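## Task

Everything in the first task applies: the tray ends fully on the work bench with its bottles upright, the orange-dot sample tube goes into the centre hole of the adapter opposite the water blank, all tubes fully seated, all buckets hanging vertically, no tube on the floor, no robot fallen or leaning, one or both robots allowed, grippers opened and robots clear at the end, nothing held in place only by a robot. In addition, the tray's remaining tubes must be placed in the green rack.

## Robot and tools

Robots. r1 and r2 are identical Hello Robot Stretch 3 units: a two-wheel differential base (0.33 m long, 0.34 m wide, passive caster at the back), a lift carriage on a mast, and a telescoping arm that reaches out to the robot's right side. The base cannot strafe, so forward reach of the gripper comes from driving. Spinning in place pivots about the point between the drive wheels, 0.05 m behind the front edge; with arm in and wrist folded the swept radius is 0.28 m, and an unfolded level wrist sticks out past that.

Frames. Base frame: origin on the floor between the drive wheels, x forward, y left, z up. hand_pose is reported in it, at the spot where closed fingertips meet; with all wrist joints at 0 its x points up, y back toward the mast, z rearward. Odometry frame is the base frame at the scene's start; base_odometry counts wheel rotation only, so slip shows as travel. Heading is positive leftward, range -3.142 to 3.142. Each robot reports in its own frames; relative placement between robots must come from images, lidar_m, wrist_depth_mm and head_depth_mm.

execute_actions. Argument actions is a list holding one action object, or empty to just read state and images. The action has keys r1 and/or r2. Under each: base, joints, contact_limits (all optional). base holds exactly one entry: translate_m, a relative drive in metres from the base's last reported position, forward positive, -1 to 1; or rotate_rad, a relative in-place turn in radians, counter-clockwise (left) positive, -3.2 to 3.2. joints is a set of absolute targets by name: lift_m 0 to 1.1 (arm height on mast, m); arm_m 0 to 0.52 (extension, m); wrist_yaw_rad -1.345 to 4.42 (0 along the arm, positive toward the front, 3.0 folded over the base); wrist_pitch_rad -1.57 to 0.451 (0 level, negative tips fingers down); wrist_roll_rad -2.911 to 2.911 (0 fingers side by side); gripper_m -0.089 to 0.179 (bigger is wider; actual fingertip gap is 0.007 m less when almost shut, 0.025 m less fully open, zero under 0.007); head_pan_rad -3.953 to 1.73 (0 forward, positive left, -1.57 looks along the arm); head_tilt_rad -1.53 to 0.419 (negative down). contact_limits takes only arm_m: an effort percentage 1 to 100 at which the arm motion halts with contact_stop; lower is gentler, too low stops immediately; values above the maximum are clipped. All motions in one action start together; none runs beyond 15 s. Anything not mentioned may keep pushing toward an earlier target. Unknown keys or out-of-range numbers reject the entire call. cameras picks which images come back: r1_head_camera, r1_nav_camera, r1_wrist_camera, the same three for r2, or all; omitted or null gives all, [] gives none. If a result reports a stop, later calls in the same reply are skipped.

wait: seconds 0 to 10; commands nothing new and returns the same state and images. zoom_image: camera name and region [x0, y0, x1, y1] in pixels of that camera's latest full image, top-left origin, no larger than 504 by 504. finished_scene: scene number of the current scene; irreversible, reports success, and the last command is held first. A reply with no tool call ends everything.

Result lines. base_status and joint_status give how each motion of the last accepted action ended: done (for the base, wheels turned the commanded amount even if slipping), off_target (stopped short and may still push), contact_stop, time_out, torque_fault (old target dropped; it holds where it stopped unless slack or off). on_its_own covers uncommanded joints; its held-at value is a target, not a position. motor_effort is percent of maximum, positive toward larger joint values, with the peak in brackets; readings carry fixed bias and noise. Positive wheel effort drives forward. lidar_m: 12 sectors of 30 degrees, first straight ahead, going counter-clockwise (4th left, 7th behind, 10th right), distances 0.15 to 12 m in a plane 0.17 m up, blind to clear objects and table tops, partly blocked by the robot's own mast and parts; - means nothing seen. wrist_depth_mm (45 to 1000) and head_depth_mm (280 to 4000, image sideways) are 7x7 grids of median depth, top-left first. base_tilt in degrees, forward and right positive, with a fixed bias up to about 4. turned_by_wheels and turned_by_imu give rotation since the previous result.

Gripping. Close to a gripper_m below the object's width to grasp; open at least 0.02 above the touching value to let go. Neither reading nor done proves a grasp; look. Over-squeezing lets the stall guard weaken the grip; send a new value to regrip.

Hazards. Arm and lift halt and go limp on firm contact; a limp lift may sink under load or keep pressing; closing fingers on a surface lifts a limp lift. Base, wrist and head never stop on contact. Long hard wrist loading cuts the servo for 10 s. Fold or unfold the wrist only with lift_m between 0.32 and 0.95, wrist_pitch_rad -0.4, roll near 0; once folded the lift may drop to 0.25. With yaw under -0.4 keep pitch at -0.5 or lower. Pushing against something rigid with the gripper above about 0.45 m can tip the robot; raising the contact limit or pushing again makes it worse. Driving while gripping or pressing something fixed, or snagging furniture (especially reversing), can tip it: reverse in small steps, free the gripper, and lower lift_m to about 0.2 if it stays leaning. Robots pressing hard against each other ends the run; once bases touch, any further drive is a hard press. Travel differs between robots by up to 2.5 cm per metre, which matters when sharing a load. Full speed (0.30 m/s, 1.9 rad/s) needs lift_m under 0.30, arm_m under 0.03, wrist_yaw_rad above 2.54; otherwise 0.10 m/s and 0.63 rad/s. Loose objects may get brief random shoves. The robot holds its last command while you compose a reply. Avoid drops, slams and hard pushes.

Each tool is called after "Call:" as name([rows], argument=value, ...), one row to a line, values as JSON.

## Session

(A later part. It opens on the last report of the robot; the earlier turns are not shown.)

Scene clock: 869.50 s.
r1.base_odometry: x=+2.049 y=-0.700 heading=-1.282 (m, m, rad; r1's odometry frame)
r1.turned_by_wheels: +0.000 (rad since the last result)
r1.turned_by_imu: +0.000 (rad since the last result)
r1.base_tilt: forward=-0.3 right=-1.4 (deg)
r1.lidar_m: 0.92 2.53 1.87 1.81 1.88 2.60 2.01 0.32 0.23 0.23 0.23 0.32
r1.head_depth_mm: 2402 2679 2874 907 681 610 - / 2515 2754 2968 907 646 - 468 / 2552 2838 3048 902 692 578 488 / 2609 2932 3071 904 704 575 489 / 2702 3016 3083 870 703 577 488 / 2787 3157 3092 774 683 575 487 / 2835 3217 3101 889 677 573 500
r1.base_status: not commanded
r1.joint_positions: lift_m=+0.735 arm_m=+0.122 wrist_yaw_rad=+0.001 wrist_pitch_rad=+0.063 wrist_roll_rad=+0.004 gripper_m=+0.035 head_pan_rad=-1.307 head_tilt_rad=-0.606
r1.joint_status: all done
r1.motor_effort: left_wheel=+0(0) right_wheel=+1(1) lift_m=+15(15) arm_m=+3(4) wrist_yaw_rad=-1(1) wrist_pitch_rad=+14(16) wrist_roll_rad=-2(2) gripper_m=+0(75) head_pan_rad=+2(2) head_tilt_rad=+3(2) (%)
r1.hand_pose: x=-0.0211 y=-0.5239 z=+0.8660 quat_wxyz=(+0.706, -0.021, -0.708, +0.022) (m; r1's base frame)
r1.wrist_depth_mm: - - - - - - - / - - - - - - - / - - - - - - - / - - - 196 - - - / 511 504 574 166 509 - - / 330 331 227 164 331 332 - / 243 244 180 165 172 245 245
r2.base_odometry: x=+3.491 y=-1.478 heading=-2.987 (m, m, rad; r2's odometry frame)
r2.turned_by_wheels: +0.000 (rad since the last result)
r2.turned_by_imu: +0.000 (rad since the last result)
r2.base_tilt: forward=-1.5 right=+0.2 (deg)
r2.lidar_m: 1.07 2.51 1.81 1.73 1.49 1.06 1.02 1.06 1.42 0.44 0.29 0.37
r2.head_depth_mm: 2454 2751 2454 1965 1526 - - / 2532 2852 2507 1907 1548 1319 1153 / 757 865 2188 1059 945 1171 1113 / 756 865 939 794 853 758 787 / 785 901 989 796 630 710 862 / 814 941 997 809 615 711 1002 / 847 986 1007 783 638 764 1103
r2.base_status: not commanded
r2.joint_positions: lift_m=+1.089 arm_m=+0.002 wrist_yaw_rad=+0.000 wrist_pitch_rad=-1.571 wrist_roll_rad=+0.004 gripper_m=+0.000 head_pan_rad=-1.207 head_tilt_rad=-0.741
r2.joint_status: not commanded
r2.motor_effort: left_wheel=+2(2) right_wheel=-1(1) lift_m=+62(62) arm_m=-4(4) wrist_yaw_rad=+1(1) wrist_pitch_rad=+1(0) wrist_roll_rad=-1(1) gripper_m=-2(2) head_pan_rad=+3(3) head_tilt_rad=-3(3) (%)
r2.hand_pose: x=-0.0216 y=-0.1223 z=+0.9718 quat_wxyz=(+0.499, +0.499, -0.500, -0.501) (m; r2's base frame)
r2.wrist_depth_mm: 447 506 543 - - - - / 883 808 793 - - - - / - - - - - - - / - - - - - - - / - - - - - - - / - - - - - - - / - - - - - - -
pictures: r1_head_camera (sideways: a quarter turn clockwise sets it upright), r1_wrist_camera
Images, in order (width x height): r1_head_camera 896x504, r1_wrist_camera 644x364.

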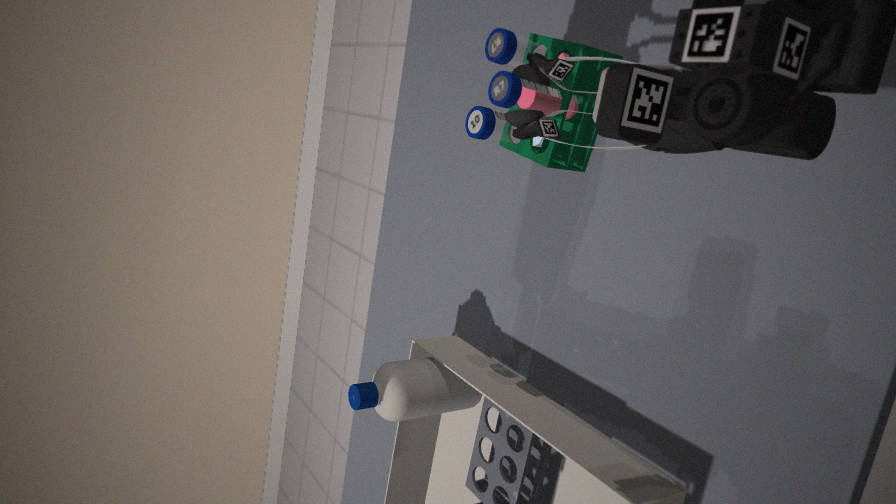

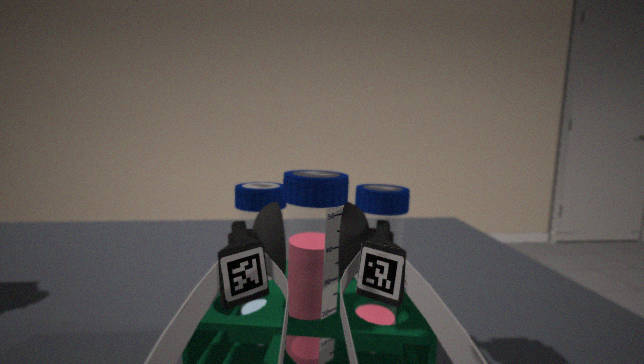

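Call:
execute_actions([
  {"r1":{"joints":{"arm_m":0.04}}},
], cameras=[])

Call:
execute_actions([
  {"r1":{"joints":{"lift_m":1.09,"gripper_m":0.0,"wrist_pitch_rad":-1.51,"head_pan_rad":-1.6}}},
], cameras=[])

Call:
execute_actions([
  {"r1":{"joints":{"arm_m":0.388}}},
], cameras=["r1_wrist_camera"])

Scene clock: 881.87 s.
r1.base_odometry: x=+2.049 y=-0.700 heading=-1.282 (m, m, rad; r1's odometry frame)
r1.turned_by_wheels: +0.000 (rad since the last result)
r1.turned_by_imu: +0.001 (rad since the last result)
r1.base_tilt: forward=-0.3 right=-1.4 (deg)
r1.lidar_m: 0.92 2.53 1.87 1.81 1.88 2.61 2.01 0.32 0.23 0.23 0.24 0.32
r1.head_depth_mm: 2403 2690 2886 912 687 577 512 / 2459 2767 2967 909 648 608 - / 2535 2829 3048 908 693 577 487 / 2633 2939 3115 906 704 576 488 / 2685 3023 3148 870 705 574 488 / 2746 3107 3116 774 684 575 488 / 2846 3286 3075 891 676 574 499
r1.base_status: not commanded
r1.joint_positions: lift_m=+0.735 arm_m=+0.040 wrist_yaw_rad=+0.001 wrist_pitch_rad=+0.065 wrist_roll_rad=+0.004 gripper_m=+0.035 head_pan_rad=-1.307 head_tilt_rad=-0.606
r1.joint_status: all done
r1.motor_effort: left_wheel=+0(0) right_wheel=+1(1) lift_m=+14(14) arm_m=-3(5) wrist_yaw_rad=-1(1) wrist_pitch_rad=+13(14) wrist_roll_rad=-2(2) gripper_m=+1(0) head_pan_rad=+3(3) head_tilt_rad=+3(3) (%)
r1.hand_pose: x=-0.0211 y=-0.4426 z=+0.8665 quat_wxyz=(+0.706, -0.022, -0.708, +0.023) (m; r1's base frame)
r1.wrist_depth_mm: - - - - - - - / - - - - - - - / - - - - - - - / - - - - - - - / 415 514 579 249 518 - - / 332 332 291 249 333 336 - / 247 245 246 243 234 247 247
r2.base_odometry: x=+3.491 y=-1.478 heading=-2.987 (m, m, rad; r2's odometry frame)
r2.turned_by_wheels: +0.000 (rad since the last result)
r2.turned_by_imu: +0.000 (rad since the last result)
r2.base_tilt: forward=-1.5 right=+0.2 (deg)
r2.lidar_m: 1.07 2.50 1.80 1.73 1.48 1.07 1.02 1.06 1.42 0.44 0.29 0.37
r2.head_depth_mm: 2475 2751 2473 1964 1526 - - / 2534 2848 2464 1906 1551 1320 1151 / 758 863 2178 1066 947 1174 1113 / 758 866 939 796 853 755 788 / 786 902 993 796 628 711 857 / 816 940 992 807 616 711 1002 / 847 985 1006 787 640 764 1104
r2.base_status: not commanded
r2.joint_positions: lift_m=+1.089 arm_m=+0.002 wrist_yaw_rad=+0.000 wrist_pitch_rad=-1.571 wrist_roll_rad=+0.004 gripper_m=+0.000 head_pan_rad=-1.207 head_tilt_rad=-0.741
r2.joint_status: not commanded
r2.motor_effort: left_wheel=+2(2) right_wheel=-1(2) lift_m=+62(62) arm_m=-4(4) wrist_yaw_rad=+0(0) wrist_pitch_rad=+0(0) wrist_roll_rad=-1(1) gripper_m=-2(2) head_pan_rad=+3(3) head_tilt_rad=-3(3) (%)
r2.hand_pose: x=-0.0216 y=-0.1223 z=+0.9718 quat_wxyz=(+0.499, +0.499, -0.500, -0.501) (m; r2's base frame)
r2.wrist_depth_mm: 448 499 551 - - - - / 865 819 806 - - - - / - - - - - - - / - - - - - - - / - - - - - - - / - - - - - - - / - - - - - - -
pictures: none
No camera images: the call's "cameras" was empty. Leave "cameras" out to get every camera's image.

Scene clock: 885.93 s.
r1.base_odometry: x=+2.049 y=-0.700 heading=-1.282 (m, m, rad; r1's odometry frame)
r1.turned_by_wheels: +0.000 (rad since the last result)
r1.turned_by_imu: +0.001 (rad since the last result)
r1.base_tilt: forward=-0.2 right=-1.4 (deg)
r1.lidar_m: 0.92 2.53 1.86 1.81 1.88 2.60 2.02 0.32 0.23 0.23 0.23 0.32
r1.head_depth_mm: - - - - 706 579 490 / - - - - - - 484 / - - - - - - 468 / 2533 2882 3021 944 - - 469 / 2522 2851 3035 905 690 576 489 / 2484 2814 2983 903 701 574 487 / 2495 2801 2996 901 700 573 487
r1.base_status: not commanded
r1.joint_positions: lift_m=+1.090 arm_m=+0.040 wrist_yaw_rad=+0.001 wrist_pitch_rad=-1.503 wrist_roll_rad=+0.004 gripper_m=+0.000 head_pan_rad=-1.593 head_tilt_rad=-0.606
r1.joint_status: all done
r1.motor_effort: left_wheel=+0(1) right_wheel=+1(1) lift_m=+22(24) arm_m=-2(3) wrist_yaw_rad=-1(1) wrist_pitch_rad=-4(100) wrist_roll_rad=-1(2) gripper_m=-2(80) head_pan_rad=-3(19) head_tilt_rad=+3(2) (%)
r1.hand_pose: x=-0.0216 y=-0.1785 z=+0.9712 quat_wxyz=(+0.516, +0.482, -0.517, -0.484) (m; r1's base frame)
r1.wrist_depth_mm: 337 339 348 350 356 363 - / 343 349 354 358 367 367 - / 351 358 361 365 370 379 - / - - - 373 - - - / - - - - - - - / - - - - - - - / - - - - - - -
r2.base_odometry: x=+3.491 y=-1.478 heading=-2.987 (m, m, rad; r2's odometry frame)
r2.turned_by_wheels: +0.000 (rad since the last result)
r2.turned_by_imu: +0.000 (rad since the last result)
r2.base_tilt: forward=-1.5 right=+0.3 (deg)
r2.lidar_m: 1.07 2.50 1.81 1.72 1.48 1.07 1.02 1.06 1.42 0.44 0.29 0.37
r2.head_depth_mm: 2479 2753 2457 1955 1530 - - / 2555 2892 2450 1915 1551 1323 1154 / 757 864 2203 1063 943 1169 1111 / 757 864 938 795 852 757 784 / 785 900 986 794 630 710 859 / 816 941 996 811 615 712 1005 / 848 987 1007 784 639 764 1105
r2.base_status: not commanded
r2.joint_positions: lift_m=+1.089 arm_m=+0.002 wrist_yaw_rad=+0.000 wrist_pitch_rad=-1.571 wrist_roll_rad=+0.004 gripper_m=+0.000 head_pan_rad=-1.207 head_tilt_rad=-0.741
r2.joint_status: not commanded
r2.motor_effort: left_wheel=+2(2) right_wheel=-1(1) lift_m=+63(62) arm_m=-4(4) wrist_yaw_rad=+0(1) wrist_pitch_rad=+0(0) wrist_roll_rad=-1(1) gripper_m=-2(2) head_pan_rad=+3(3) head_tilt_rad=-3(2) (%)
r2.hand_pose: x=-0.0216 y=-0.1223 z=+0.9718 quat_wxyz=(+0.499, +0.499, -0.500, -0.501) (m; r2's base frame)
r2.wrist_depth_mm: 446 499 546 - - - - / 866 813 794 - - - - / - - - - - - - / - - - - - - - / - - - - - - - / - - - - - - - / - - - - - - -
pictures: none
No camera images: the call's "cameras" was empty. Leave "cameras" out to get every camera's image.

Scene clock: 889.70 s.
r1.base_odometry: x=+2.049 y=-0.700 heading=-1.282 (m, m, rad; r1's odometry frame)
r1.turned_by_wheels: +0.000 (rad since the last result)
r1.turned_by_imu: +0.001 (rad since the last result)
r1.base_tilt: forward=-0.2 right=-1.5 (deg)
r1.lidar_m: 0.92 2.53 1.87 1.81 1.88 2.61 2.01 0.32 0.23 0.23 0.23 0.32
r1.head_depth_mm: - 2861 3038 2229 708 579 489 / 2580 2790 3021 910 705 576 489 / - 2900 3001 905 686 577 487 / - - 2810 869 679 577 489 / 2509 2788 3016 903 693 576 489 / 2521 2833 3018 907 702 574 488 / 2477 2818 2998 895 703 575 486
r1.base_status: not commanded
r1.joint_positions: lift_m=+1.090 arm_m=+0.388 wrist_yaw_rad=+0.000 wrist_pitch_rad=-1.504 wrist_roll_rad=+0.004 gripper_m=+0.000 head_pan_rad=-1.593 head_tilt_rad=-0.606
r1.joint_status: all done
r1.motor_effort: left_wheel=+0(0) right_wheel=+1(1) lift_m=+22(22) arm_m=+4(4) wrist_yaw_rad=+0(1) wrist_pitch_rad=-3(4) wrist_roll_rad=-2(2) gripper_m=-2(2) head_pan_rad=-2(3) head_tilt_rad=+2(2) (%)
r1.hand_pose: x=-0.0216 y=-0.5256 z=+0.9712 quat_wxyz=(+0.515, +0.482, -0.517, -0.484) (m; r1's base frame)
r1.wrist_depth_mm: 336 339 345 350 355 361 - / 344 348 352 357 363 370 - / 352 352 358 310 371 376 - / 356 361 365 310 378 384 - / 368 371 376 - 388 396 - / 375 382 384 393 402 407 - / 382 391 397 402 408 414 -
r2.base_odometry: x=+3.491 y=-1.478 heading=-2.987 (m, m, rad; r2's odometry frame)
r2.turned_by_wheels: +0.000 (rad since the last result)
r2.turned_by_imu: +0.000 (rad since the last result)
r2.base_tilt: forward=-1.5 right=+0.3 (deg)
r2.lidar_m: 1.07 2.50 1.80 1.73 1.48 1.06 1.02 1.06 1.42 0.45 0.29 0.37
r2.head_depth_mm: 2469 2748 2448 1971 1528 - - / 2548 2859 2471 1895 1552 1322 1155 / 757 866 2187 1064 946 1171 1114 / 757 864 939 796 851 758 788 / 783 902 990 793 629 709 858 / 817 941 995 810 615 713 1004 / 848 985 1004 785 639 763 1105
r2.base_status: not commanded
r2.joint_positions: lift_m=+1.089 arm_m=+0.002 wrist_yaw_rad=+0.000 wrist_pitch_rad=-1.571 wrist_roll_rad=+0.004 gripper_m=+0.000 head_pan_rad=-1.207 head_tilt_rad=-0.741
r2.joint_status: not commanded
r2.motor_effort: left_wheel=+2(2) right_wheel=-1(1) lift_m=+63(62) arm_m=-4(5) wrist_yaw_rad=-1(1) wrist_pitch_rad=+1(0) wrist_roll_rad=-1(2) gripper_m=-2(2) head_pan_rad=+3(3) head_tilt_rad=-3(3) (%)
r2.hand_pose: x=-0.0216 y=-0.1223 z=+0.9718 quat_wxyz=(+0.499, +0.499, -0.500, -0.501) (m; r2's base frame)
r2.wrist_depth_mm: 447 504 552 - - - - / 862 817 785 - - - - / - - - - - - - / - - - - - - - / - - - - - - - / - - - - - - - / - - - - - - -
pictures: r1_wrist_camera
Images, in order (width x height): r1_wrist_camera 644x364.

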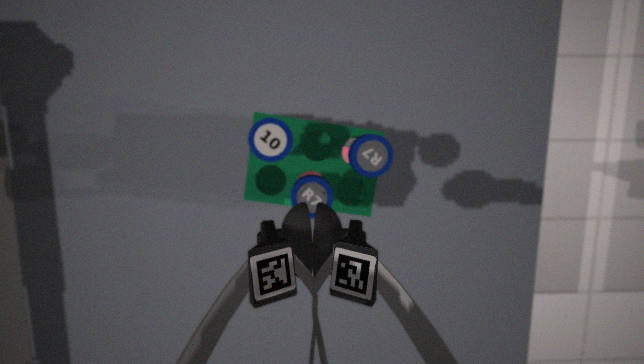

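Call:
execute_actions([
  {"r1":{"joints":{"lift_m":1.008}}},
], cameras=["r1_wrist_camera"])

Scene clock: 895.17 s.
r1.base_odometry: x=+2.049 y=-0.700 heading=-1.282 (m, m, rad; r1's odometry frame)
r1.turned_by_wheels: +0.000 (rad since the last result)
r1.turned_by_imu: -0.002 (rad since the last result)
r1.base_tilt: forward=-0.3 right=-1.4 (deg)
r1.lidar_m: 0.91 2.53 1.87 1.81 1.88 2.59 2.01 0.32 0.23 0.23 0.23 0.32
r1.head_depth_mm: 2551 - 2858 2220 705 577 489 / 2478 2905 3068 904 703 578 490 / 2485 - 3010 906 684 577 489 / 2500 - - 945 676 576 488 / 2506 2785 3087 903 698 575 489 / 2529 2769 2999 907 704 575 487 / 2504 2774 2968 900 704 577 487
r1.base_status: not commanded
r1.joint_positions: lift_m=+1.021 arm_m=+0.388 wrist_yaw_rad=+0.000 wrist_pitch_rad=-1.510 wrist_roll_rad=+0.004 gripper_m=+0.000 head_pan_rad=-1.593 head_tilt_rad=-0.606
r1.joint_status: lift_m contact_stop (moved -0.069 of -0.082)
r1.on_its_own: lift_m is slack since a contact_stop, until your next command for it (your +1.008 is given up)
r1.motor_effort: left_wheel=+1(2) right_wheel=+0(8) lift_m=+18(20) arm_m=+3(4) wrist_yaw_rad=+0(0) wrist_pitch_rad=+0(3) wrist_roll_rad=-2(2) gripper_m=-2(3) head_pan_rad=-2(2) head_tilt_rad=+3(2) (%)
r1.hand_pose: x=-0.0216 y=-0.5241 z=+0.9025 quat_wxyz=(+0.514, +0.484, -0.515, -0.486) (m; r1's base frame)
r1.wrist_depth_mm: 272 275 280 284 286 292 296 / 279 281 286 291 296 299 304 / 285 288 177 239 299 306 312 / 292 295 297 241 308 313 - / 298 304 305 - 315 321 - / 304 311 313 322 323 330 - / 314 320 324 327 333 336 -
r2.base_odometry: x=+3.491 y=-1.478 heading=-2.987 (m, m, rad; r2's odometry frame)
r2.turned_by_wheels: +0.000 (rad since the last result)
r2.turned_by_imu: +0.000 (rad since the last result)
r2.base_tilt: forward=-1.5 right=+0.2 (deg)
r2.lidar_m: 1.07 2.51 1.81 1.73 1.48 1.07 1.02 1.06 1.42 0.44 0.29 0.37
r2.head_depth_mm: 2463 2752 2433 1971 1529 - - / 2548 2835 2463 1911 1548 1321 1150 / 758 864 2204 1068 944 1169 1118 / 758 866 938 795 853 755 784 / 783 902 986 795 630 710 861 / 815 942 995 810 616 712 1002 / 850 990 1005 785 639 764 1101
r2.base_status: not commanded
r2.joint_positions: lift_m=+1.089 arm_m=+0.002 wrist_yaw_rad=+0.000 wrist_pitch_rad=-1.571 wrist_roll_rad=+0.004 gripper_m=+0.000 head_pan_rad=-1.207 head_tilt_rad=-0.741
r2.joint_status: not commanded
r2.motor_effort: left_wheel=+2(2) right_wheel=-1(1) lift_m=+62(62) arm_m=-4(4) wrist_yaw_rad=-1(0) wrist_pitch_rad=+0(0) wrist_roll_rad=-1(2) gripper_m=-2(2) head_pan_rad=+3(3) head_tilt_rad=-3(3) (%)
r2.hand_pose: x=-0.0216 y=-0.1223 z=+0.9718 quat_wxyz=(+0.499, +0.499, -0.500, -0.501) (m; r2's base frame)
r2.wrist_depth_mm: 449 495 550 - - - - / 874 820 789 - - - - / - - - - - - - / - - - - - - - / - - - - - - - / - - - - - - - / - - - - - - -
pictures: r1_wrist_camera
Images, in order (width x height): r1_wrist_camera 644x364.

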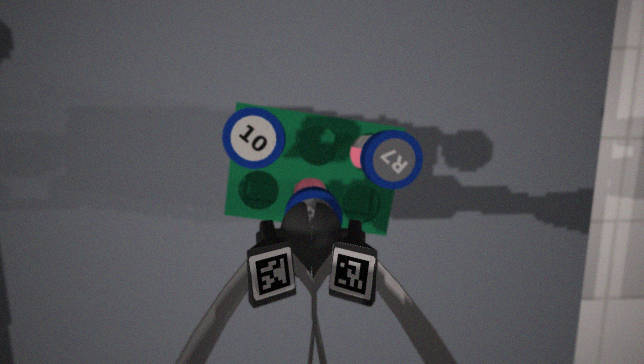

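Call:
execute_actions([
  {"r1":{"joints":{"lift_m":1.098}}},
], cameras=[])

Call:
execute_actions([
  {"r1":{"base":{"translate_m":0.632},"joints":{"arm_m":0.408,"gripper_m":0.065}}},
], cameras=["r1_wrist_camera"])

Scene clock: 901.17 s.
r1.base_odometry: x=+2.049 y=-0.700 heading=-1.282 (m, m, rad; r1's odometry frame)
r1.turned_by_wheels: +0.000 (rad since the last result)
r1.turned_by_imu: +0.001 (rad since the last result)
r1.base_tilt: forward=-0.3 right=-1.3 (deg)
r1.lidar_m: 0.91 2.53 1.87 1.80 1.88 2.59 2.01 0.32 0.23 0.23 0.23 0.32
r1.head_depth_mm: 2623 2857 3077 2236 708 578 489 / 2526 2830 3059 910 705 578 488 / - 2846 3007 907 685 578 487 / 2539 - 2814 874 677 577 489 / 2530 2808 3042 905 698 576 487 / 2511 2783 2986 907 702 576 488 / 2508 2808 2969 903 702 576 487
r1.base_status: not commanded
r1.joint_positions: lift_m=+1.098 arm_m=+0.388 wrist_yaw_rad=+0.000 wrist_pitch_rad=-1.509 wrist_roll_rad=+0.004 gripper_m=+0.000 head_pan_rad=-1.593 head_tilt_rad=-0.606
r1.joint_status: all done
r1.motor_effort: left_wheel=+0(0) right_wheel=+0(0) lift_m=+22(23) arm_m=+3(3) wrist_yaw_rad=+0(0) wrist_pitch_rad=+0(1) wrist_roll_rad=-2(1) gripper_m=-1(2) head_pan_rad=-3(2) head_tilt_rad=+2(2) (%)
r1.hand_pose: x=-0.0216 y=-0.5244 z=+0.9792 quat_wxyz=(+0.514, +0.483, -0.516, -0.485) (m; r1's base frame)
r1.wrist_depth_mm: 344 349 352 357 364 367 - / 349 352 360 366 372 378 - / 360 363 367 316 380 383 - / 366 369 374 317 387 396 - / 376 379 385 - 398 405 - / 382 391 391 403 408 416 - / 391 396 405 412 415 426 -
r2.base_odometry: x=+3.491 y=-1.478 heading=-2.987 (m, m, rad; r2's odometry frame)
r2.turned_by_wheels: +0.000 (rad since the last result)
r2.turned_by_imu: +0.000 (rad since the last result)
r2.base_tilt: forward=-1.5 right=+0.3 (deg)
r2.lidar_m: 1.07 2.51 1.80 1.73 1.49 1.07 1.02 1.05 1.42 0.45 0.29 0.37
r2.head_depth_mm: 2447 2746 2456 1947 1530 - - / 2549 2863 2467 1900 1549 1322 1151 / 757 864 2204 1066 947 1168 1114 / 757 865 937 794 850 754 786 / 785 904 986 794 632 708 856 / 815 941 994 808 616 712 1001 / 845 987 1008 785 640 763 1106
r2.base_status: not commanded
r2.joint_positions: lift_m=+1.089 arm_m=+0.002 wrist_yaw_rad=+0.000 wrist_pitch_rad=-1.571 wrist_roll_rad=+0.004 gripper_m=+0.000 head_pan_rad=-1.207 head_tilt_rad=-0.741
r2.joint_status: not commanded
r2.motor_effort: left_wheel=+2(2) right_wheel=-1(1) lift_m=+62(63) arm_m=-4(4) wrist_yaw_rad=+0(0) wrist_pitch_rad=+0(0) wrist_roll_rad=-1(2) gripper_m=-2(2) head_pan_rad=+3(3) head_tilt_rad=-3(3) (%)
r2.hand_pose: x=-0.0216 y=-0.1223 z=+0.9718 quat_wxyz=(+0.499, +0.499, -0.500, -0.501) (m; r2's base frame)
r2.wrist_depth_mm: 452 496 539 - - - - / 861 799 795 - - - - / - - - - - - - / - - - - - - - / - - - - - - - / - - - - - - - / - - - - - - -
pictures: none
No camera images: the call's "cameras" was empty. Leave "cameras" out to get every camera's image.

Scene clock: 908.73 s.
r1.base_odometry: x=+2.228 y=-1.306 heading=-1.283 (m, m, rad; r1's odometry frame)
r1.turned_by_wheels: +0.000 (rad since the last result)
r1.turned_by_imu: +0.000 (rad since the last result)
r1.base_tilt: forward=-0.2 right=-1.5 (deg)
r1.lidar_m: 1.22 2.53 1.86 1.80 1.88 2.59 0.88 0.32 0.24 0.23 0.24 0.33
r1.head_depth_mm: 2614 2844 3011 747 661 535 490 / 2544 2869 3064 836 665 536 489 / - 2833 3117 838 644 513 489 / - - 2936 867 665 535 489 / 2516 2844 3006 904 706 576 487 / 2522 2816 3016 902 701 576 487 / 2506 2815 3038 899 702 576 486
r1.base_status: done
r1.joint_positions: lift_m=+1.098 arm_m=+0.408 wrist_yaw_rad=+0.000 wrist_pitch_rad=-1.509 wrist_roll_rad=+0.004 gripper_m=+0.065 head_pan_rad=-1.593 head_tilt_rad=-0.606
r1.joint_status: all done
r1.motor_effort: left_wheel=+0(4) right_wheel=+0(6) lift_m=+22(22) arm_m=+4(4) wrist_yaw_rad=+0(0) wrist_pitch_rad=-1(0) wrist_roll_rad=-1(2) gripper_m=+1(80) head_pan_rad=-2(3) head_tilt_rad=+3(2) (%)
r1.hand_pose: x=-0.0216 y=-0.5444 z=+0.9792 quat_wxyz=(+0.514, +0.483, -0.516, -0.485) (m; r1's base frame)
r1.wrist_depth_mm: 344 346 351 351 359 362 267 / 349 355 360 365 369 344 243 / 357 364 368 372 376 384 354 / 365 371 377 375 377 387 363 / 375 380 386 384 347 339 408 / 383 385 398 401 - 409 418 / 393 397 407 333 415 413 432
r2.base_odometry: x=+3.491 y=-1.478 heading=-2.987 (m, m, rad; r2's odometry frame)
r2.turned_by_wheels: +0.000 (rad since the last result)
r2.turned_by_imu: +0.000 (rad since the last result)
r2.base_tilt: forward=-1.5 right=+0.2 (deg)
r2.lidar_m: 1.07 2.50 1.80 1.73 1.49 1.07 1.02 1.05 1.42 0.44 0.29 0.37
r2.head_depth_mm: 2458 2723 2451 1965 1522 - - / 2560 2866 2446 1906 1549 1327 1156 / 757 864 2198 1065 944 1168 1117 / 757 865 938 795 853 757 787 / 787 903 988 794 631 710 859 / 815 942 994 807 616 711 1003 / 845 985 1006 785 639 763 1102
r2.base_status: not commanded
r2.joint_positions: lift_m=+1.089 arm_m=+0.002 wrist_yaw_rad=+0.000 wrist_pitch_rad=-1.571 wrist_roll_rad=+0.004 gripper_m=+0.000 head_pan_rad=-1.207 head_tilt_rad=-0.741
r2.joint_status: not commanded
r2.motor_effort: left_wheel=+3(2) right_wheel=-1(1) lift_m=+62(62) arm_m=-5(4) wrist_yaw_rad=+0(1) wrist_pitch_rad=+0(1) wrist_roll_rad=-1(1) gripper_m=-2(2) head_pan_rad=+3(2) head_tilt_rad=-3(2) (%)
r2.hand_pose: x=-0.0216 y=-0.1223 z=+0.9718 quat_wxyz=(+0.499, +0.499, -0.500, -0.501) (m; r2's base frame)
r2.wrist_depth_mm: 445 500 543 - - - - / 867 812 794 - - - - / - - - - - - - / - - - - - - - / - - - - - - - / - - - - - - - / - - - - - - -
pictures: r1_wrist_camera
Images, in order (width x height): r1_wrist_camera 644x364.

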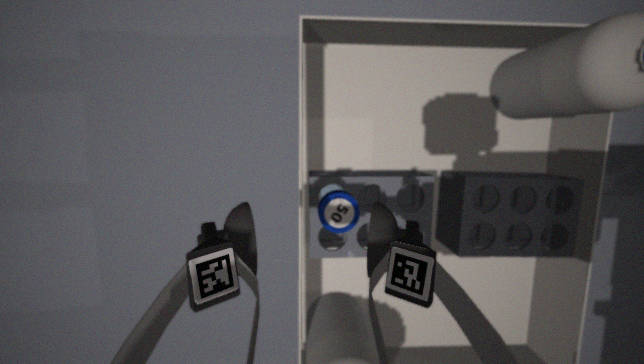

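Call:
execute_actions([
  {"r1":{"base":{"translate_m":-0.026},"joints":{"arm_m":0.40,"wrist_roll_rad":1.567,"gripper_m":0.06}}},
], cameras=["r1_wrist_camera"])

Scene clock: 915.00 s.
r1.base_odometry: x=+2.221 y=-1.281 heading=-1.283 (m, m, rad; r1's odometry frame)
r1.turned_by_wheels: +0.000 (rad since the last result)
r1.turned_by_imu: +0.001 (rad since the last result)
r1.base_tilt: forward=-0.2 right=-1.3 (deg)
r1.lidar_m: 1.22 2.55 1.86 1.80 1.88 2.59 0.86 0.33 0.24 0.23 0.24 0.33
r1.head_depth_mm: 2639 2828 3059 768 659 537 490 / 2579 2811 3052 834 663 536 489 / - 2797 3010 840 644 528 489 / - - 3063 833 603 511 488 / 2500 2819 3033 906 705 576 487 / 2522 2846 3021 900 703 576 486 / 2514 2810 3023 901 702 577 488
r1.base_status: done
r1.joint_positions: lift_m=+1.098 arm_m=+0.400 wrist_yaw_rad=+0.000 wrist_pitch_rad=-1.509 wrist_roll_rad=+1.563 gripper_m=+0.060 head_pan_rad=-1.593 head_tilt_rad=-0.606
r1.joint_status: all done
r1.motor_effort: left_wheel=+0(6) right_wheel=+1(4) lift_m=+22(22) arm_m=-3(2) wrist_yaw_rad=-1(0) wrist_pitch_rad=-1(0) wrist_roll_rad=+1(1) gripper_m=+0(30) head_pan_rad=-4(2) head_tilt_rad=+3(2) (%)
r1.hand_pose: x=-0.0215 y=-0.5368 z=+0.9792 quat_wxyz=(+0.003, +0.003, -0.728, -0.685) (m; r1's base frame)
r1.wrist_depth_mm: 348 343 346 315 345 342 345 / 359 355 356 349 355 355 363 / 367 364 366 361 367 331 371 / 379 377 376 316 378 236 378 / 394 395 393 393 345 349 - / 409 406 413 408 413 409 - / 420 421 421 422 424 420 -
r2.base_odometry: x=+3.491 y=-1.478 heading=-2.987 (m, m, rad; r2's odometry frame)
r2.turned_by_wheels: +0.000 (rad since the last result)
r2.turned_by_imu: +0.000 (rad since the last result)
r2.base_tilt: forward=-1.5 right=+0.2 (deg)
r2.lidar_m: 1.08 2.50 1.80 1.73 1.48 1.07 1.02 1.06 1.42 0.45 0.29 0.37
r2.head_depth_mm: 2457 2769 2451 1964 1532 - - / 2540 2859 2460 1898 1547 1321 1147 / 757 865 2203 1068 945 1171 1118 / 757 863 941 795 852 757 787 / 785 904 992 794 630 711 861 / 815 940 993 808 615 711 1006 / 846 987 1009 787 639 762 1104
r2.base_status: not commanded
r2.joint_positions: lift_m=+1.089 arm_m=+0.002 wrist_yaw_rad=+0.000 wrist_pitch_rad=-1.571 wrist_roll_rad=+0.004 gripper_m=+0.000 head_pan_rad=-1.207 head_tilt_rad=-0.741
r2.joint_status: not commanded
r2.motor_effort: left_wheel=+2(2) right_wheel=-1(1) lift_m=+63(62) arm_m=-4(4) wrist_yaw_rad=-1(1) wrist_pitch_rad=+0(0) wrist_roll_rad=-1(1) gripper_m=-2(2) head_pan_rad=+2(3) head_tilt_rad=-2(3) (%)
r2.hand_pose: x=-0.0216 y=-0.1223 z=+0.9718 quat_wxyz=(+0.499, +0.499, -0.500, -0.501) (m; r2's base frame)
r2.wrist_depth_mm: 447 494 549 - - - - / 845 813 781 - - - - / - - - - - - - / - - - - - - - / - - - - - - - / - - - - - - - / - - - - - - -
pictures: r1_wrist_camera
Images, in order (width x height): r1_wrist_camera 644x364.

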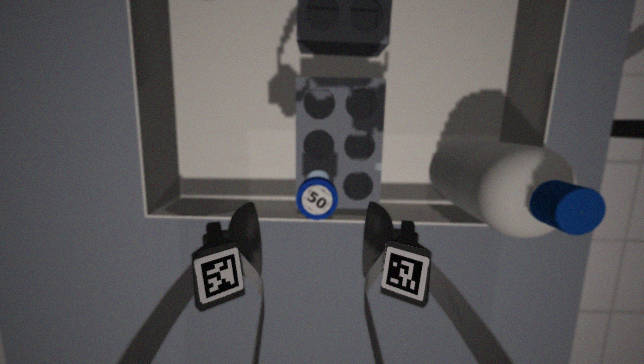

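Call:
execute_actions([
  {"r1":{"joints":{"lift_m":1.035}}},
], cameras=["r1_wrist_camera"])

Scene clock: 921.77 s.
r1.base_odometry: x=+2.221 y=-1.281 heading=-1.283 (m, m, rad; r1's odometry frame)
r1.turned_by_wheels: +0.000 (rad since the last result)
r1.turned_by_imu: +0.001 (rad since the last result)
r1.base_tilt: forward=-0.4 right=-1.4 (deg)
r1.lidar_m: 1.22 2.53 1.86 1.80 1.87 2.58 0.86 0.32 0.24 0.23 0.24 0.33
r1.head_depth_mm: 2539 - 3072 765 660 537 490 / 2469 2890 3115 834 664 537 489 / 2451 - 2944 836 643 529 488 / 2461 - - 890 603 511 488 / 2517 2843 2996 904 703 576 488 / 2492 2809 3017 903 704 574 486 / 2484 2748 3006 902 700 574 488
r1.base_status: not commanded
r1.joint_positions: lift_m=+1.035 arm_m=+0.400 wrist_yaw_rad=+0.000 wrist_pitch_rad=-1.509 wrist_roll_rad=+1.563 gripper_m=+0.060 head_pan_rad=-1.593 head_tilt_rad=-0.606
r1.joint_status: all done
r1.motor_effort: left_wheel=+0(0) right_wheel=+1(1) lift_m=+14(21) arm_m=-3(3) wrist_yaw_rad=+0(0) wrist_pitch_rad=-1(1) wrist_roll_rad=+1(1) gripper_m=+0(1) head_pan_rad=-2(2) head_tilt_rad=+2(2) (%)
r1.hand_pose: x=-0.0215 y=-0.5368 z=+0.9167 quat_wxyz=(+0.003, +0.003, -0.728, -0.685) (m; r1's base frame)
r1.wrist_depth_mm: 289 286 287 271 284 285 253 / 298 289 298 293 292 295 265 / 308 291 304 248 303 304 264 / 319 293 316 252 312 222 173 / 326 316 321 250 309 245 170 / 340 338 342 339 342 339 338 / 353 352 351 351 353 350 352
r2.base_odometry: x=+3.491 y=-1.478 heading=-2.987 (m, m, rad; r2's odometry frame)
r2.turned_by_wheels: +0.000 (rad since the last result)
r2.turned_by_imu: +0.000 (rad since the last result)
r2.base_tilt: forward=-1.5 right=+0.3 (deg)
r2.lidar_m: 1.07 2.51 1.80 1.73 1.48 1.07 1.02 1.06 1.42 0.45 0.29 0.37
r2.head_depth_mm: 2465 2743 2469 1979 1525 - - / 2535 2869 2488 1897 1556 1320 1159 / 756 866 2194 1063 947 1172 1114 / 757 866 938 796 851 755 786 / 783 904 990 794 629 709 859 / 814 942 997 810 616 710 1004 / 848 985 1011 785 639 763 1105
r2.base_status: not commanded
r2.joint_positions: lift_m=+1.089 arm_m=+0.002 wrist_yaw_rad=+0.000 wrist_pitch_rad=-1.571 wrist_roll_rad=+0.004 gripper_m=+0.000 head_pan_rad=-1.207 head_tilt_rad=-0.741
r2.joint_status: not commanded
r2.motor_effort: left_wheel=+2(2) right_wheel=-1(1) lift_m=+63(62) arm_m=-4(4) wrist_yaw_rad=+0(1) wrist_pitch_rad=+0(0) wrist_roll_rad=-1(1) gripper_m=-2(2) head_pan_rad=+2(3) head_tilt_rad=-2(3) (%)
r2.hand_pose: x=-0.0216 y=-0.1223 z=+0.9718 quat_wxyz=(+0.499, +0.499, -0.500, -0.501) (m; r2's base frame)
r2.wrist_depth_mm: 452 501 545 - - - - / 862 827 797 - - - - / - - - - - - - / - - - - - - - / - - - - - - - / - - - - - - - / - - - - - - -
pictures: r1_wrist_camera
Images, in order (width x height): r1_wrist_camera 644x364.

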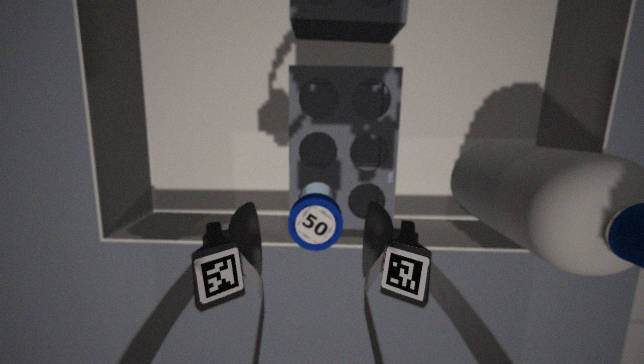

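Call:
execute_actions([
  {"r1":{"joints":{"lift_m":1.005}}},
], cameras=[])

Call:
execute_actions([
  {"r1":{"joints":{"gripper_m":-0.015}}},
], cameras=[])

Call:
execute_actions([
  {"r1":{"joints":{"lift_m":1.099}}},
], cameras=["r1_wrist_camera","r1_head_camera"])

Scene clock: 928.50 s.
r1.base_odometry: x=+2.221 y=-1.281 heading=-1.283 (m, m, rad; r1's odometry frame)
r1.turned_by_wheels: +0.000 (rad since the last result)
r1.turned_by_imu: +0.001 (rad since the last result)
r1.base_tilt: forward=-0.3 right=-1.4 (deg)
r1.lidar_m: 1.22 2.53 1.87 1.80 1.86 2.58 0.86 0.33 0.24 0.23 0.24 0.33
r1.head_depth_mm: 2515 2739 2810 764 662 536 490 / 2551 - 3037 837 661 537 490 / 2515 - 3111 837 644 528 488 / 2525 2868 - 871 586 511 488 / 2491 2856 3057 909 707 577 487 / 2537 2818 3020 902 703 576 487 / 2479 2817 3047 898 701 575 488
r1.base_status: not commanded
r1.joint_positions: lift_m=+1.005 arm_m=+0.400 wrist_yaw_rad=+0.000 wrist_pitch_rad=-1.509 wrist_roll_rad=+1.563 gripper_m=+0.060 head_pan_rad=-1.593 head_tilt_rad=-0.606
r1.joint_status: all done
r1.motor_effort: left_wheel=+0(0) right_wheel=+1(1) lift_m=+14(15) arm_m=-3(3) wrist_yaw_rad=+0(1) wrist_pitch_rad=+0(0) wrist_roll_rad=+2(1) gripper_m=+0(1) head_pan_rad=-2(2) head_tilt_rad=+2(3) (%)
r1.hand_pose: x=-0.0215 y=-0.5368 z=+0.8867 quat_wxyz=(+0.003, +0.003, -0.728, -0.685) (m; r1's base frame)
r1.wrist_depth_mm: 212 258 258 248 259 258 241 / 214 264 267 263 264 267 239 / 226 271 276 217 271 272 237 / 282 280 283 224 279 223 159 / 295 257 288 166 279 234 149 / 305 307 308 307 308 305 164 / 318 317 317 315 316 318 315
r2.base_odometry: x=+3.491 y=-1.478 heading=-2.987 (m, m, rad; r2's odometry frame)
r2.turned_by_wheels: +0.000 (rad since the last result)
r2.turned_by_imu: +0.000 (rad since the last result)
r2.base_tilt: forward=-1.5 right=+0.3 (deg)
r2.lidar_m: 1.07 2.51 1.81 1.73 1.48 1.07 1.02 1.06 1.42 0.44 0.29 0.37
r2.head_depth_mm: 2476 2753 2446 1968 1527 - - / 2549 2848 2465 1902 1553 1324 1147 / 758 866 2189 1065 944 1173 1114 / 755 865 939 794 850 755 785 / 784 898 989 794 629 711 858 / 815 941 996 809 615 710 1003 / 845 983 1007 786 638 762 1104
r2.base_status: not commanded
r2.joint_positions: lift_m=+1.089 arm_m=+0.002 wrist_yaw_rad=+0.000 wrist_pitch_rad=-1.571 wrist_roll_rad=+0.004 gripper_m=+0.000 head_pan_rad=-1.207 head_tilt_rad=-0.741
r2.joint_status: not commanded
r2.motor_effort: left_wheel=+2(2) right_wheel=-1(1) lift_m=+63(63) arm_m=-4(4) wrist_yaw_rad=+0(0) wrist_pitch_rad=+1(0) wrist_roll_rad=-1(1) gripper_m=-1(2) head_pan_rad=+3(3) head_tilt_rad=-4(3) (%)
r2.hand_pose: x=-0.0216 y=-0.1223 z=+0.9718 quat_wxyz=(+0.499, +0.499, -0.500, -0.501) (m; r2's base frame)
r2.wrist_depth_mm: 449 495 539 - - - - / 866 820 793 - - - - / - - - - - - - / - - - - - - - / - - - - - - - / - - - - - - - / - - - - - - -
pictures: none
No camera images: the call's "cameras" was empty. Leave "cameras" out to get every camera's image.

Scene clock: 929.73 s.
r1.base_odometry: x=+2.221 y=-1.281 heading=-1.283 (m, m, rad; r1's odometry frame)
r1.turned_by_wheels: +0.000 (rad since the last result)
r1.turned_by_imu: +0.000 (rad since the last result)
r1.base_tilt: forward=-0.3 right=-1.4 (deg)
r1.lidar_m: 1.22 2.52 1.87 1.80 1.88 2.58 0.87 0.32 0.24 0.23 0.24 0.33
r1.head_depth_mm: 2509 2761 2796 766 660 536 489 / 2551 - 3036 835 661 537 490 / 2481 - 3093 836 645 528 488 / 2531 2794 - 902 603 511 488 / 2506 2792 3003 902 704 577 487 / 2508 2818 2980 900 703 574 488 / 2513 2795 2990 901 703 576 488
r1.base_status: not commanded
r1.joint_positions: lift_m=+1.005 arm_m=+0.400 wrist_yaw_rad=+0.000 wrist_pitch_rad=-1.509 wrist_roll_rad=+1.563 gripper_m=-0.014 head_pan_rad=-1.593 head_tilt_rad=-0.606
r1.joint_status: all done
r1.motor_effort: left_wheel=+0(0) right_wheel=+1(1) lift_m=+13(14) arm_m=-3(3) wrist_yaw_rad=+0(0) wrist_pitch_rad=-1(0) wrist_roll_rad=+1(1) gripper_m=-16(90) head_pan_rad=-3(2) head_tilt_rad=+2(2) (%)
r1.hand_pose: x=-0.0215 y=-0.5368 z=+0.8867 quat_wxyz=(+0.003, +0.003, -0.728, -0.685) (m; r1's base frame)
r1.wrist_depth_mm: 212 257 260 247 257 258 241 / 223 264 267 263 263 266 239 / 227 273 276 218 271 273 238 / 284 280 283 225 281 222 158 / 295 256 265 165 259 235 150 / 307 307 311 308 306 305 164 / 317 316 319 317 316 316 316
r2.base_odometry: x=+3.491 y=-1.478 heading=-2.987 (m, m, rad; r2's odometry frame)
r2.turned_by_wheels: +0.000 (rad since the last result)
r2.turned_by_imu: +0.000 (rad since the last result)
r2.base_tilt: forward=-1.5 right=+0.2 (deg)
r2.lidar_m: 1.07 2.50 1.81 1.73 1.48 1.07 1.02 1.06 1.42 0.45 0.29 0.37
r2.head_depth_mm: 2467 2770 2450 1963 1527 - - / 2526 2865 2468 1905 1558 1329 1150 / 759 866 2192 1061 941 1174 1114 / 759 866 939 797 851 756 787 / 787 903 989 797 629 711 859 / 814 940 995 809 616 711 1004 / 847 983 1005 784 639 762 1103
r2.base_status: not commanded
r2.joint_positions: lift_m=+1.089 arm_m=+0.002 wrist_yaw_rad=+0.000 wrist_pitch_rad=-1.571 wrist_roll_rad=+0.004 gripper_m=+0.000 head_pan_rad=-1.207 head_tilt_rad=-0.741
r2.joint_status: not commanded
r2.motor_effort: left_wheel=+2(2) right_wheel=-1(1) lift_m=+63(63) arm_m=-4(4) wrist_yaw_rad=+0(0) wrist_pitch_rad=+0(0) wrist_roll_rad=-1(2) gripper_m=-2(2) head_pan_rad=+2(3) head_tilt_rad=-3(3) (%)
r2.hand_pose: x=-0.0216 y=-0.1223 z=+0.9718 quat_wxyz=(+0.499, +0.499, -0.500, -0.501) (m; r2's base frame)
r2.wrist_depth_mm: 447 495 547 - - - - / 860 824 781 - - - - / - - - - - - - / - - - - - - - / - - - - - - - / - - - - - - - / - - - - - - -
pictures: none
No camera images: the call's "cameras" was empty. Leave "cameras" out to get every camera's image.

Scene clock: 931.43 s.
r1.base_odometry: x=+2.221 y=-1.281 heading=-1.283 (m, m, rad; r1's odometry frame)
r1.turned_by_wheels: +0.000 (rad since the last result)
r1.turned_by_imu: +0.000 (rad since the last result)
r1.base_tilt: forward=-0.2 right=-1.4 (deg)
r1.lidar_m: 1.22 2.52 1.87 1.79 1.88 2.58 0.86 0.32 0.24 0.23 0.24 0.33
r1.head_depth_mm: 2636 2790 3090 767 657 537 489 / 2571 2823 3035 835 663 536 489 / - 2827 2980 835 645 529 489 / - - 3013 834 604 510 488 / 2526 2806 3026 899 703 577 487 / 2506 2864 3020 905 704 575 488 / 2493 2794 2988 904 703 576 487
r1.base_status: not commanded
r1.joint_positions: lift_m=+1.099 arm_m=+0.400 wrist_yaw_rad=+0.000 wrist_pitch_rad=-1.508 wrist_roll_rad=+1.563 gripper_m=-0.014 head_pan_rad=-1.593 head_tilt_rad=-0.606
r1.joint_status: all done
r1.motor_effort: left_wheel=+0(0) right_wheel=+1(1) lift_m=+22(22) arm_m=-3(3) wrist_yaw_rad=+0(1) wrist_pitch_rad=-1(1) wrist_roll_rad=+1(1) gripper_m=-16(16) head_pan_rad=-3(2) head_tilt_rad=+2(3) (%)
r1.hand_pose: x=-0.0215 y=-0.5370 z=+0.9801 quat_wxyz=(+0.003, +0.003, -0.729, -0.685) (m; r1's base frame)
r1.wrist_depth_mm: 351 346 347 314 344 343 348 / 361 354 355 355 357 350 360 / 372 370 368 365 367 334 372 / 386 379 378 338 376 238 382 / 395 397 395 165 393 395 - / 410 409 413 413 410 407 - / 426 423 425 422 422 423 -
r2.base_odometry: x=+3.491 y=-1.478 heading=-2.987 (m, m, rad; r2's odometry frame)
r2.turned_by_wheels: +0.000 (rad since the last result)
r2.turned_by_imu: +0.000 (rad since the last result)
r2.base_tilt: forward=-1.5 right=+0.3 (deg)
r2.lidar_m: 1.07 2.51 1.80 1.73 1.49 1.07 1.02 1.06 1.42 0.44 0.29 0.37
r2.head_depth_mm: 2452 2743 2441 1950 1523 - - / 2515 2864 2493 1906 1548 1319 1154 / 757 862 2217 1062 943 1171 1112 / 759 866 938 796 850 757 785 / 786 901 987 795 629 709 857 / 817 941 995 808 615 711 1002 / 848 987 1005 784 639 763 1099
r2.base_status: not commanded
r2.joint_positions: lift_m=+1.089 arm_m=+0.002 wrist_yaw_rad=+0.000 wrist_pitch_rad=-1.571 wrist_roll_rad=+0.004 gripper_m=+0.000 head_pan_rad=-1.207 head_tilt_rad=-0.741
r2.joint_status: not commanded
r2.motor_effort: left_wheel=+2(3) right_wheel=-1(1) lift_m=+63(62) arm_m=-4(4) wrist_yaw_rad=+0(1) wrist_pitch_rad=+0(0) wrist_roll_rad=-1(1) gripper_m=-2(2) head_pan_rad=+3(2) head_tilt_rad=-3(4) (%)
r2.hand_pose: x=-0.0216 y=-0.1223 z=+0.9718 quat_wxyz=(+0.499, +0.499, -0.500, -0.501) (m; r2's base frame)
r2.wrist_depth_mm: 448 502 538 - - - - / 854 820 784 - - - - / - - - - - - - / - - - - - - - / - - - - - - - / - - - - - - - / - - - - - - -
pictures: r1_head_camera (sideways: a quarter turn clockwise sets it upright), r1_wrist_camera
Images, in order (width x height): r1_head_camera 896x504, r1_wrist_camera 644x364.

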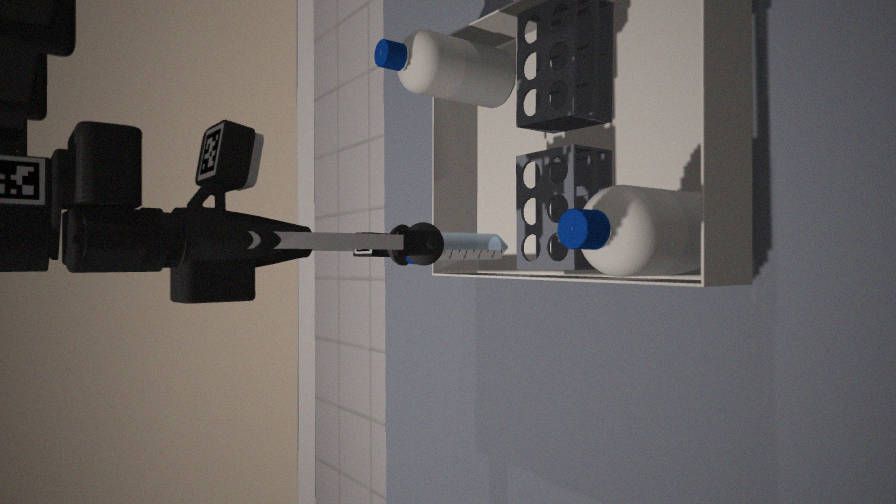

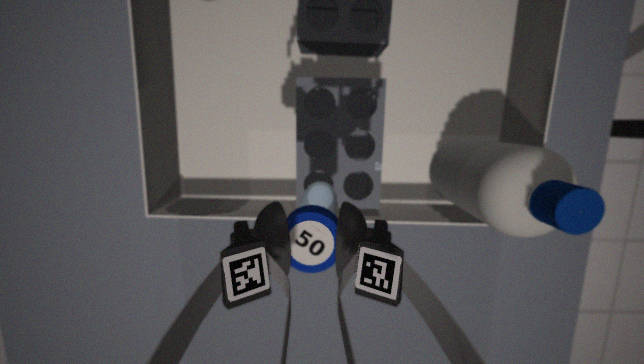

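Call:
execute_actions([
  {"r1":{"base":{"translate_m":-0.564},"joints":{"arm_m":0.394}}},
], cameras=[])

Call:
execute_actions([
  {"r1":{"joints":{"wrist_roll_rad":0.78}}},
], cameras=["r1_wrist_camera","r1_head_camera"])

Scene clock: 949.80 s.
r1.base_odometry: x=+2.061 y=-0.741 heading=-1.283 (m, m, rad; r1's odometry frame)
r1.turned_by_wheels: +0.000 (rad since the last result)
r1.turned_by_imu: +0.003 (rad since the last result)
r1.base_tilt: forward=-0.3 right=-1.3 (deg)
r1.lidar_m: 0.91 2.54 1.87 1.80 1.88 2.60 2.05 0.32 0.23 0.23 0.23 0.32
r1.head_depth_mm: 2588 2794 3063 952 708 579 488 / 2566 2819 2968 904 702 576 489 / - 2758 3046 906 678 578 489 / - - 3026 837 683 578 489 / 2491 2796 2979 901 704 575 488 / 2490 2797 3050 902 702 576 487 / 2517 2782 3006 905 702 574 489
r1.base_status: done
r1.joint_positions: lift_m=+1.099 arm_m=+0.394 wrist_yaw_rad=+0.000 wrist_pitch_rad=-1.508 wrist_roll_rad=+1.563 gripper_m=-0.014 head_pan_rad=-1.593 head_tilt_rad=-0.606
r1.joint_status: all done
r1.motor_effort: left_wheel=+0(4) right_wheel=+1(4) lift_m=+22(22) arm_m=-3(1) wrist_yaw_rad=+0(0) wrist_pitch_rad=-1(1) wrist_roll_rad=+1(2) gripper_m=-17(16) head_pan_rad=-2(2) head_tilt_rad=+3(3) (%)
r1.hand_pose: x=-0.0215 y=-0.5311 z=+0.9801 quat_wxyz=(+0.003, +0.003, -0.729, -0.685) (m; r1's base frame)
r1.wrist_depth_mm: 350 349 347 349 349 349 348 / 359 360 361 356 360 360 361 / 371 371 369 309 369 372 374 / 384 382 380 349 384 382 386 / 400 397 396 165 393 395 - / 409 412 415 412 408 405 - / 426 426 425 426 424 422 -
r2.base_odometry: x=+3.491 y=-1.478 heading=-2.987 (m, m, rad; r2's odometry frame)
r2.turned_by_wheels: +0.000 (rad since the last result)
r2.turned_by_imu: +0.000 (rad since the last result)
r2.base_tilt: forward=-1.5 right=+0.2 (deg)
r2.lidar_m: 1.07 2.51 1.80 1.73 1.48 1.07 1.02 1.05 1.42 0.45 0.29 0.37
r2.head_depth_mm: 2476 2760 2462 1957 1520 - - / 2526 2845 2479 1895 1545 1329 1149 / 759 864 2210 1063 945 1172 1114 / 755 865 937 797 850 755 788 / 784 900 988 795 631 708 858 / 815 945 992 809 614 711 998 / 847 986 1007 785 638 762 1100
r2.base_status: not commanded
r2.joint_positions: lift_m=+1.089 arm_m=+0.002 wrist_yaw_rad=+0.000 wrist_pitch_rad=-1.571 wrist_roll_rad=+0.004 gripper_m=+0.000 head_pan_rad=-1.207 head_tilt_rad=-0.741
r2.joint_status: not commanded
r2.motor_effort: left_wheel=+2(2) right_wheel=-1(1) lift_m=+62(62) arm_m=-4(4) wrist_yaw_rad=+1(1) wrist_pitch_rad=+0(0) wrist_roll_rad=-1(2) gripper_m=-2(2) head_pan_rad=+3(3) head_tilt_rad=-3(3) (%)
r2.hand_pose: x=-0.0216 y=-0.1223 z=+0.9718 quat_wxyz=(+0.499, +0.499, -0.500, -0.501) (m; r2's base frame)
r2.wrist_depth_mm: 453 501 552 - - - - / 885 814 802 - - - - / - - - - - - - / - - - - - - - / - - - - - - - / - - - - - - - / - - - - - - -
pictures: none
No camera images: the call's "cameras" was empty. Leave "cameras" out to get every camera's image.

Scene clock: 950.87 s.
r1.base_odometry: x=+2.061 y=-0.741 heading=-1.283 (m, m, rad; r1's odometry frame)
r1.turned_by_wheels: +0.000 (rad since the last result)
r1.turned_by_imu: +0.000 (rad since the last result)
r1.base_tilt: forward=-0.4 right=-1.4 (deg)
r1.lidar_m: 0.91 2.53 1.87 1.80 1.88 2.59 2.05 0.32 0.23 0.23 0.24 0.32
r1.head_depth_mm: 2625 2867 3056 948 709 577 491 / 2547 2825 3076 904 705 578 489 / - 2780 3006 907 677 576 490 / - - 2955 820 686 578 489 / 2523 2828 3034 907 703 575 487 / 2523 2775 2990 900 703 576 487 / 2520 2822 3027 902 702 576 489
r1.base_status: not commanded
r1.joint_positions: lift_m=+1.099 arm_m=+0.394 wrist_yaw_rad=+0.000 wrist_pitch_rad=-1.508 wrist_roll_rad=+0.785 gripper_m=-0.014 head_pan_rad=-1.593 head_tilt_rad=-0.606
r1.joint_status: all done
r1.motor_effort: left_wheel=+0(0) right_wheel=+1(1) lift_m=+22(22) arm_m=-3(3) wrist_yaw_rad=+0(0) wrist_pitch_rad=-1(1) wrist_roll_rad=-2(2) gripper_m=-16(17) head_pan_rad=-3(2) head_tilt_rad=+2(3) (%)
r1.hand_pose: x=-0.0216 y=-0.5312 z=+0.9802 quat_wxyz=(+0.279, +0.262, -0.673, -0.633) (m; r1's base frame)
r1.wrist_depth_mm: 352 354 353 355 355 360 - / 361 359 362 361 365 366 372 / 368 371 369 311 370 375 376 / 379 379 378 318 384 384 389 / 387 389 393 166 394 394 399 / 359 401 403 405 405 407 - / 332 381 414 419 418 422 -
r2.base_odometry: x=+3.491 y=-1.478 heading=-2.987 (m, m, rad; r2's odometry frame)
r2.turned_by_wheels: +0.000 (rad since the last result)
r2.turned_by_imu: +0.000 (rad since the last result)
r2.base_tilt: forward=-1.5 right=+0.2 (deg)
r2.lidar_m: 1.07 2.50 1.80 1.73 1.49 1.06 1.02 1.05 1.42 0.44 0.29 0.37
r2.head_depth_mm: 2456 2737 2443 1966 1525 - - / 2538 2866 2499 1910 1551 1327 1151 / 756 865 2201 1065 946 1168 1119 / 756 865 938 795 851 755 787 / 786 903 989 794 630 710 858 / 815 941 992 809 616 711 1001 / 847 987 1008 782 638 764 1104
r2.base_status: not commanded
r2.joint_positions: lift_m=+1.089 arm_m=+0.002 wrist_yaw_rad=+0.000 wrist_pitch_rad=-1.571 wrist_roll_rad=+0.004 gripper_m=+0.000 head_pan_rad=-1.207 head_tilt_rad=-0.741
r2.joint_status: not commanded
r2.motor_effort: left_wheel=+2(2) right_wheel=-1(1) lift_m=+62(62) arm_m=-4(4) wrist_yaw_rad=+0(0) wrist_pitch_rad=+1(0) wrist_roll_rad=-1(1) gripper_m=-2(2) head_pan_rad=+3(3) head_tilt_rad=-3(4) (%)
r2.hand_pose: x=-0.0216 y=-0.1223 z=+0.9718 quat_wxyz=(+0.499, +0.499, -0.500, -0.501) (m; r2's base frame)
r2.wrist_depth_mm: 447 499 547 - - - - / 841 819 787 - - - - / - - - - - - - / - - - - - - - / - - - - - - - / - - - - - - - / - - - - - - -
pictures: r1_head_camera (sideways: a quarter turn clockwise sets it upright), r1_wrist_camera
Images, in order (width x height): r1_head_camera 896x504, r1_wrist_camera 644x364.

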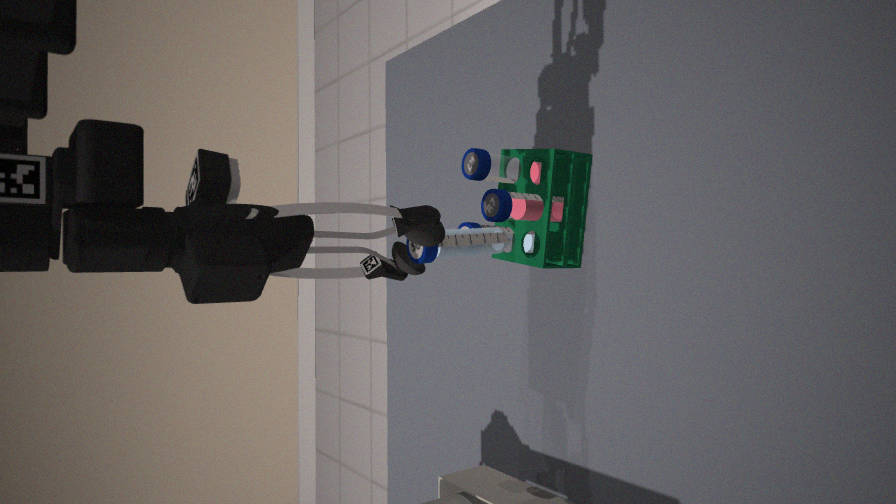

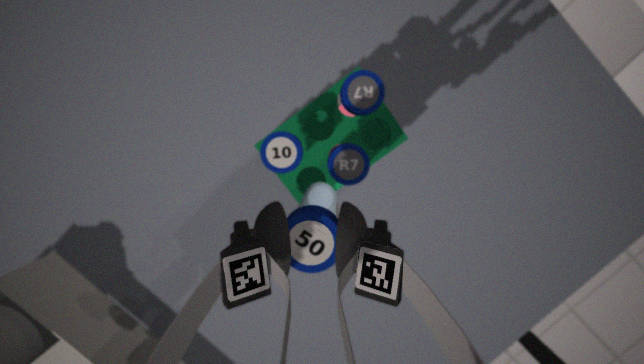

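Call:
execute_actions([
  {"r1":{"joints":{"lift_m":1.075}}},
], cameras=["r1_wrist_camera","r1_head_camera"])

Scene clock: 959.33 s.
r1.base_odometry: x=+2.061 y=-0.741 heading=-1.283 (m, m, rad; r1's odometry frame)
r1.turned_by_wheels: +0.000 (rad since the last result)
r1.turned_by_imu: +0.001 (rad since the last result)
r1.base_tilt: forward=-0.3 right=-1.3 (deg)
r1.lidar_m: 0.91 2.53 1.87 1.80 1.88 2.60 2.05 0.32 0.23 0.23 0.23 0.32
r1.head_depth_mm: - 2894 3043 950 703 578 490 / 2626 2834 3072 911 704 577 489 / - 2894 3026 908 678 577 489 / 2459 - 2794 838 681 576 487 / 2521 2791 3000 908 705 575 488 / 2525 2786 2997 898 704 576 487 / 2495 2838 2956 905 702 574 487
r1.base_status: not commanded
r1.joint_positions: lift_m=+1.075 arm_m=+0.394 wrist_yaw_rad=+0.000 wrist_pitch_rad=-1.508 wrist_roll_rad=+0.785 gripper_m=-0.014 head_pan_rad=-1.593 head_tilt_rad=-0.606
r1.joint_status: all done
r1.motor_effort: left_wheel=+0(0) right_wheel=+1(1) lift_m=+14(18) arm_m=-3(3) wrist_yaw_rad=+0(1) wrist_pitch_rad=-1(1) wrist_roll_rad=-2(2) gripper_m=-17(16) head_pan_rad=-2(3) head_tilt_rad=+3(2) (%)
r1.hand_pose: x=-0.0216 y=-0.5312 z=+0.9567 quat_wxyz=(+0.279, +0.262, -0.673, -0.633) (m; r1's base frame)
r1.wrist_depth_mm: 328 329 332 333 334 336 - / 337 338 340 338 341 344 345 / 345 347 346 290 350 353 353 / 353 358 355 247 360 361 363 / 365 363 367 165 371 372 375 / 359 373 380 380 380 382 386 / 321 378 388 388 388 390 -
r2.base_odometry: x=+3.491 y=-1.478 heading=-2.987 (m, m, rad; r2's odometry frame)
r2.turned_by_wheels: +0.000 (rad since the last result)
r2.turned_by_imu: +0.000 (rad since the last result)
r2.base_tilt: forward=-1.5 right=+0.2 (deg)
r2.lidar_m: 1.07 2.51 1.80 1.73 1.48 1.07 1.02 1.05 1.42 0.44 0.29 0.37
r2.head_depth_mm: 2460 2761 2468 1964 1516 - - / 2536 2846 2476 1910 1550 1321 1154 / 757 864 2204 1068 946 1173 1119 / 757 866 937 796 850 754 786 / 784 901 989 793 630 710 859 / 814 944 996 810 617 711 1005 / 848 987 1005 786 640 764 1098
r2.base_status: not commanded
r2.joint_positions: lift_m=+1.089 arm_m=+0.002 wrist_yaw_rad=+0.000 wrist_pitch_rad=-1.571 wrist_roll_rad=+0.004 gripper_m=+0.000 head_pan_rad=-1.207 head_tilt_rad=-0.741
r2.joint_status: not commanded
r2.motor_effort: left_wheel=+2(2) right_wheel=-1(1) lift_m=+63(63) arm_m=-4(4) wrist_yaw_rad=+0(1) wrist_pitch_rad=+0(1) wrist_roll_rad=-1(1) gripper_m=-2(2) head_pan_rad=+2(3) head_tilt_rad=-3(3) (%)
r2.hand_pose: x=-0.0216 y=-0.1223 z=+0.9718 quat_wxyz=(+0.499, +0.499, -0.500, -0.501) (m; r2's base frame)
r2.wrist_depth_mm: 449 501 545 - - - - / 853 812 783 - - - - / - - - - - - - / - - - - - - - / - - - - - - - / - - - - - - - / - - - - - - -
pictures: r1_head_camera (sideways: a quarter turn clockwise sets it upright), r1_wrist_camera
Images, in order (width x height): r1_head_camera 896x504, r1_wrist_camera 644x364.

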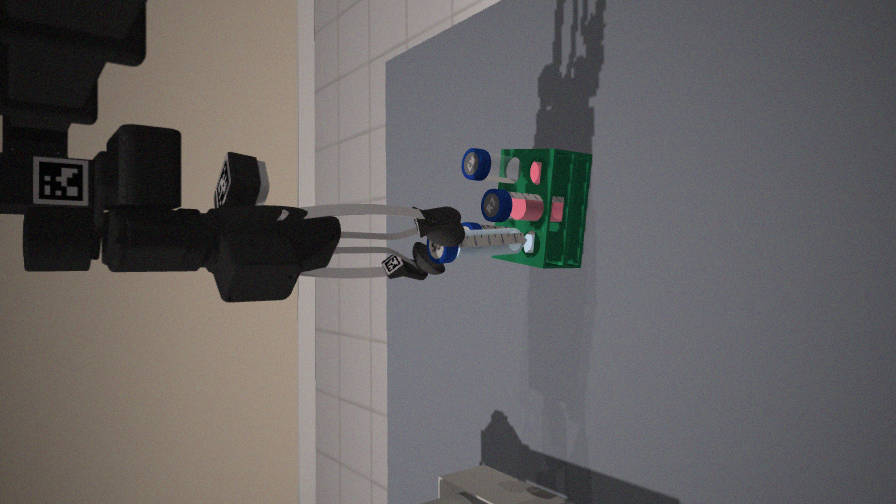

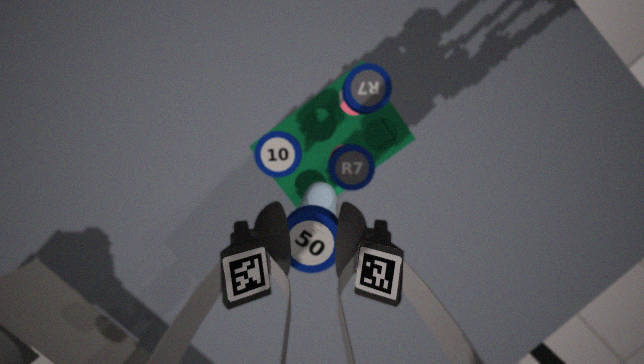

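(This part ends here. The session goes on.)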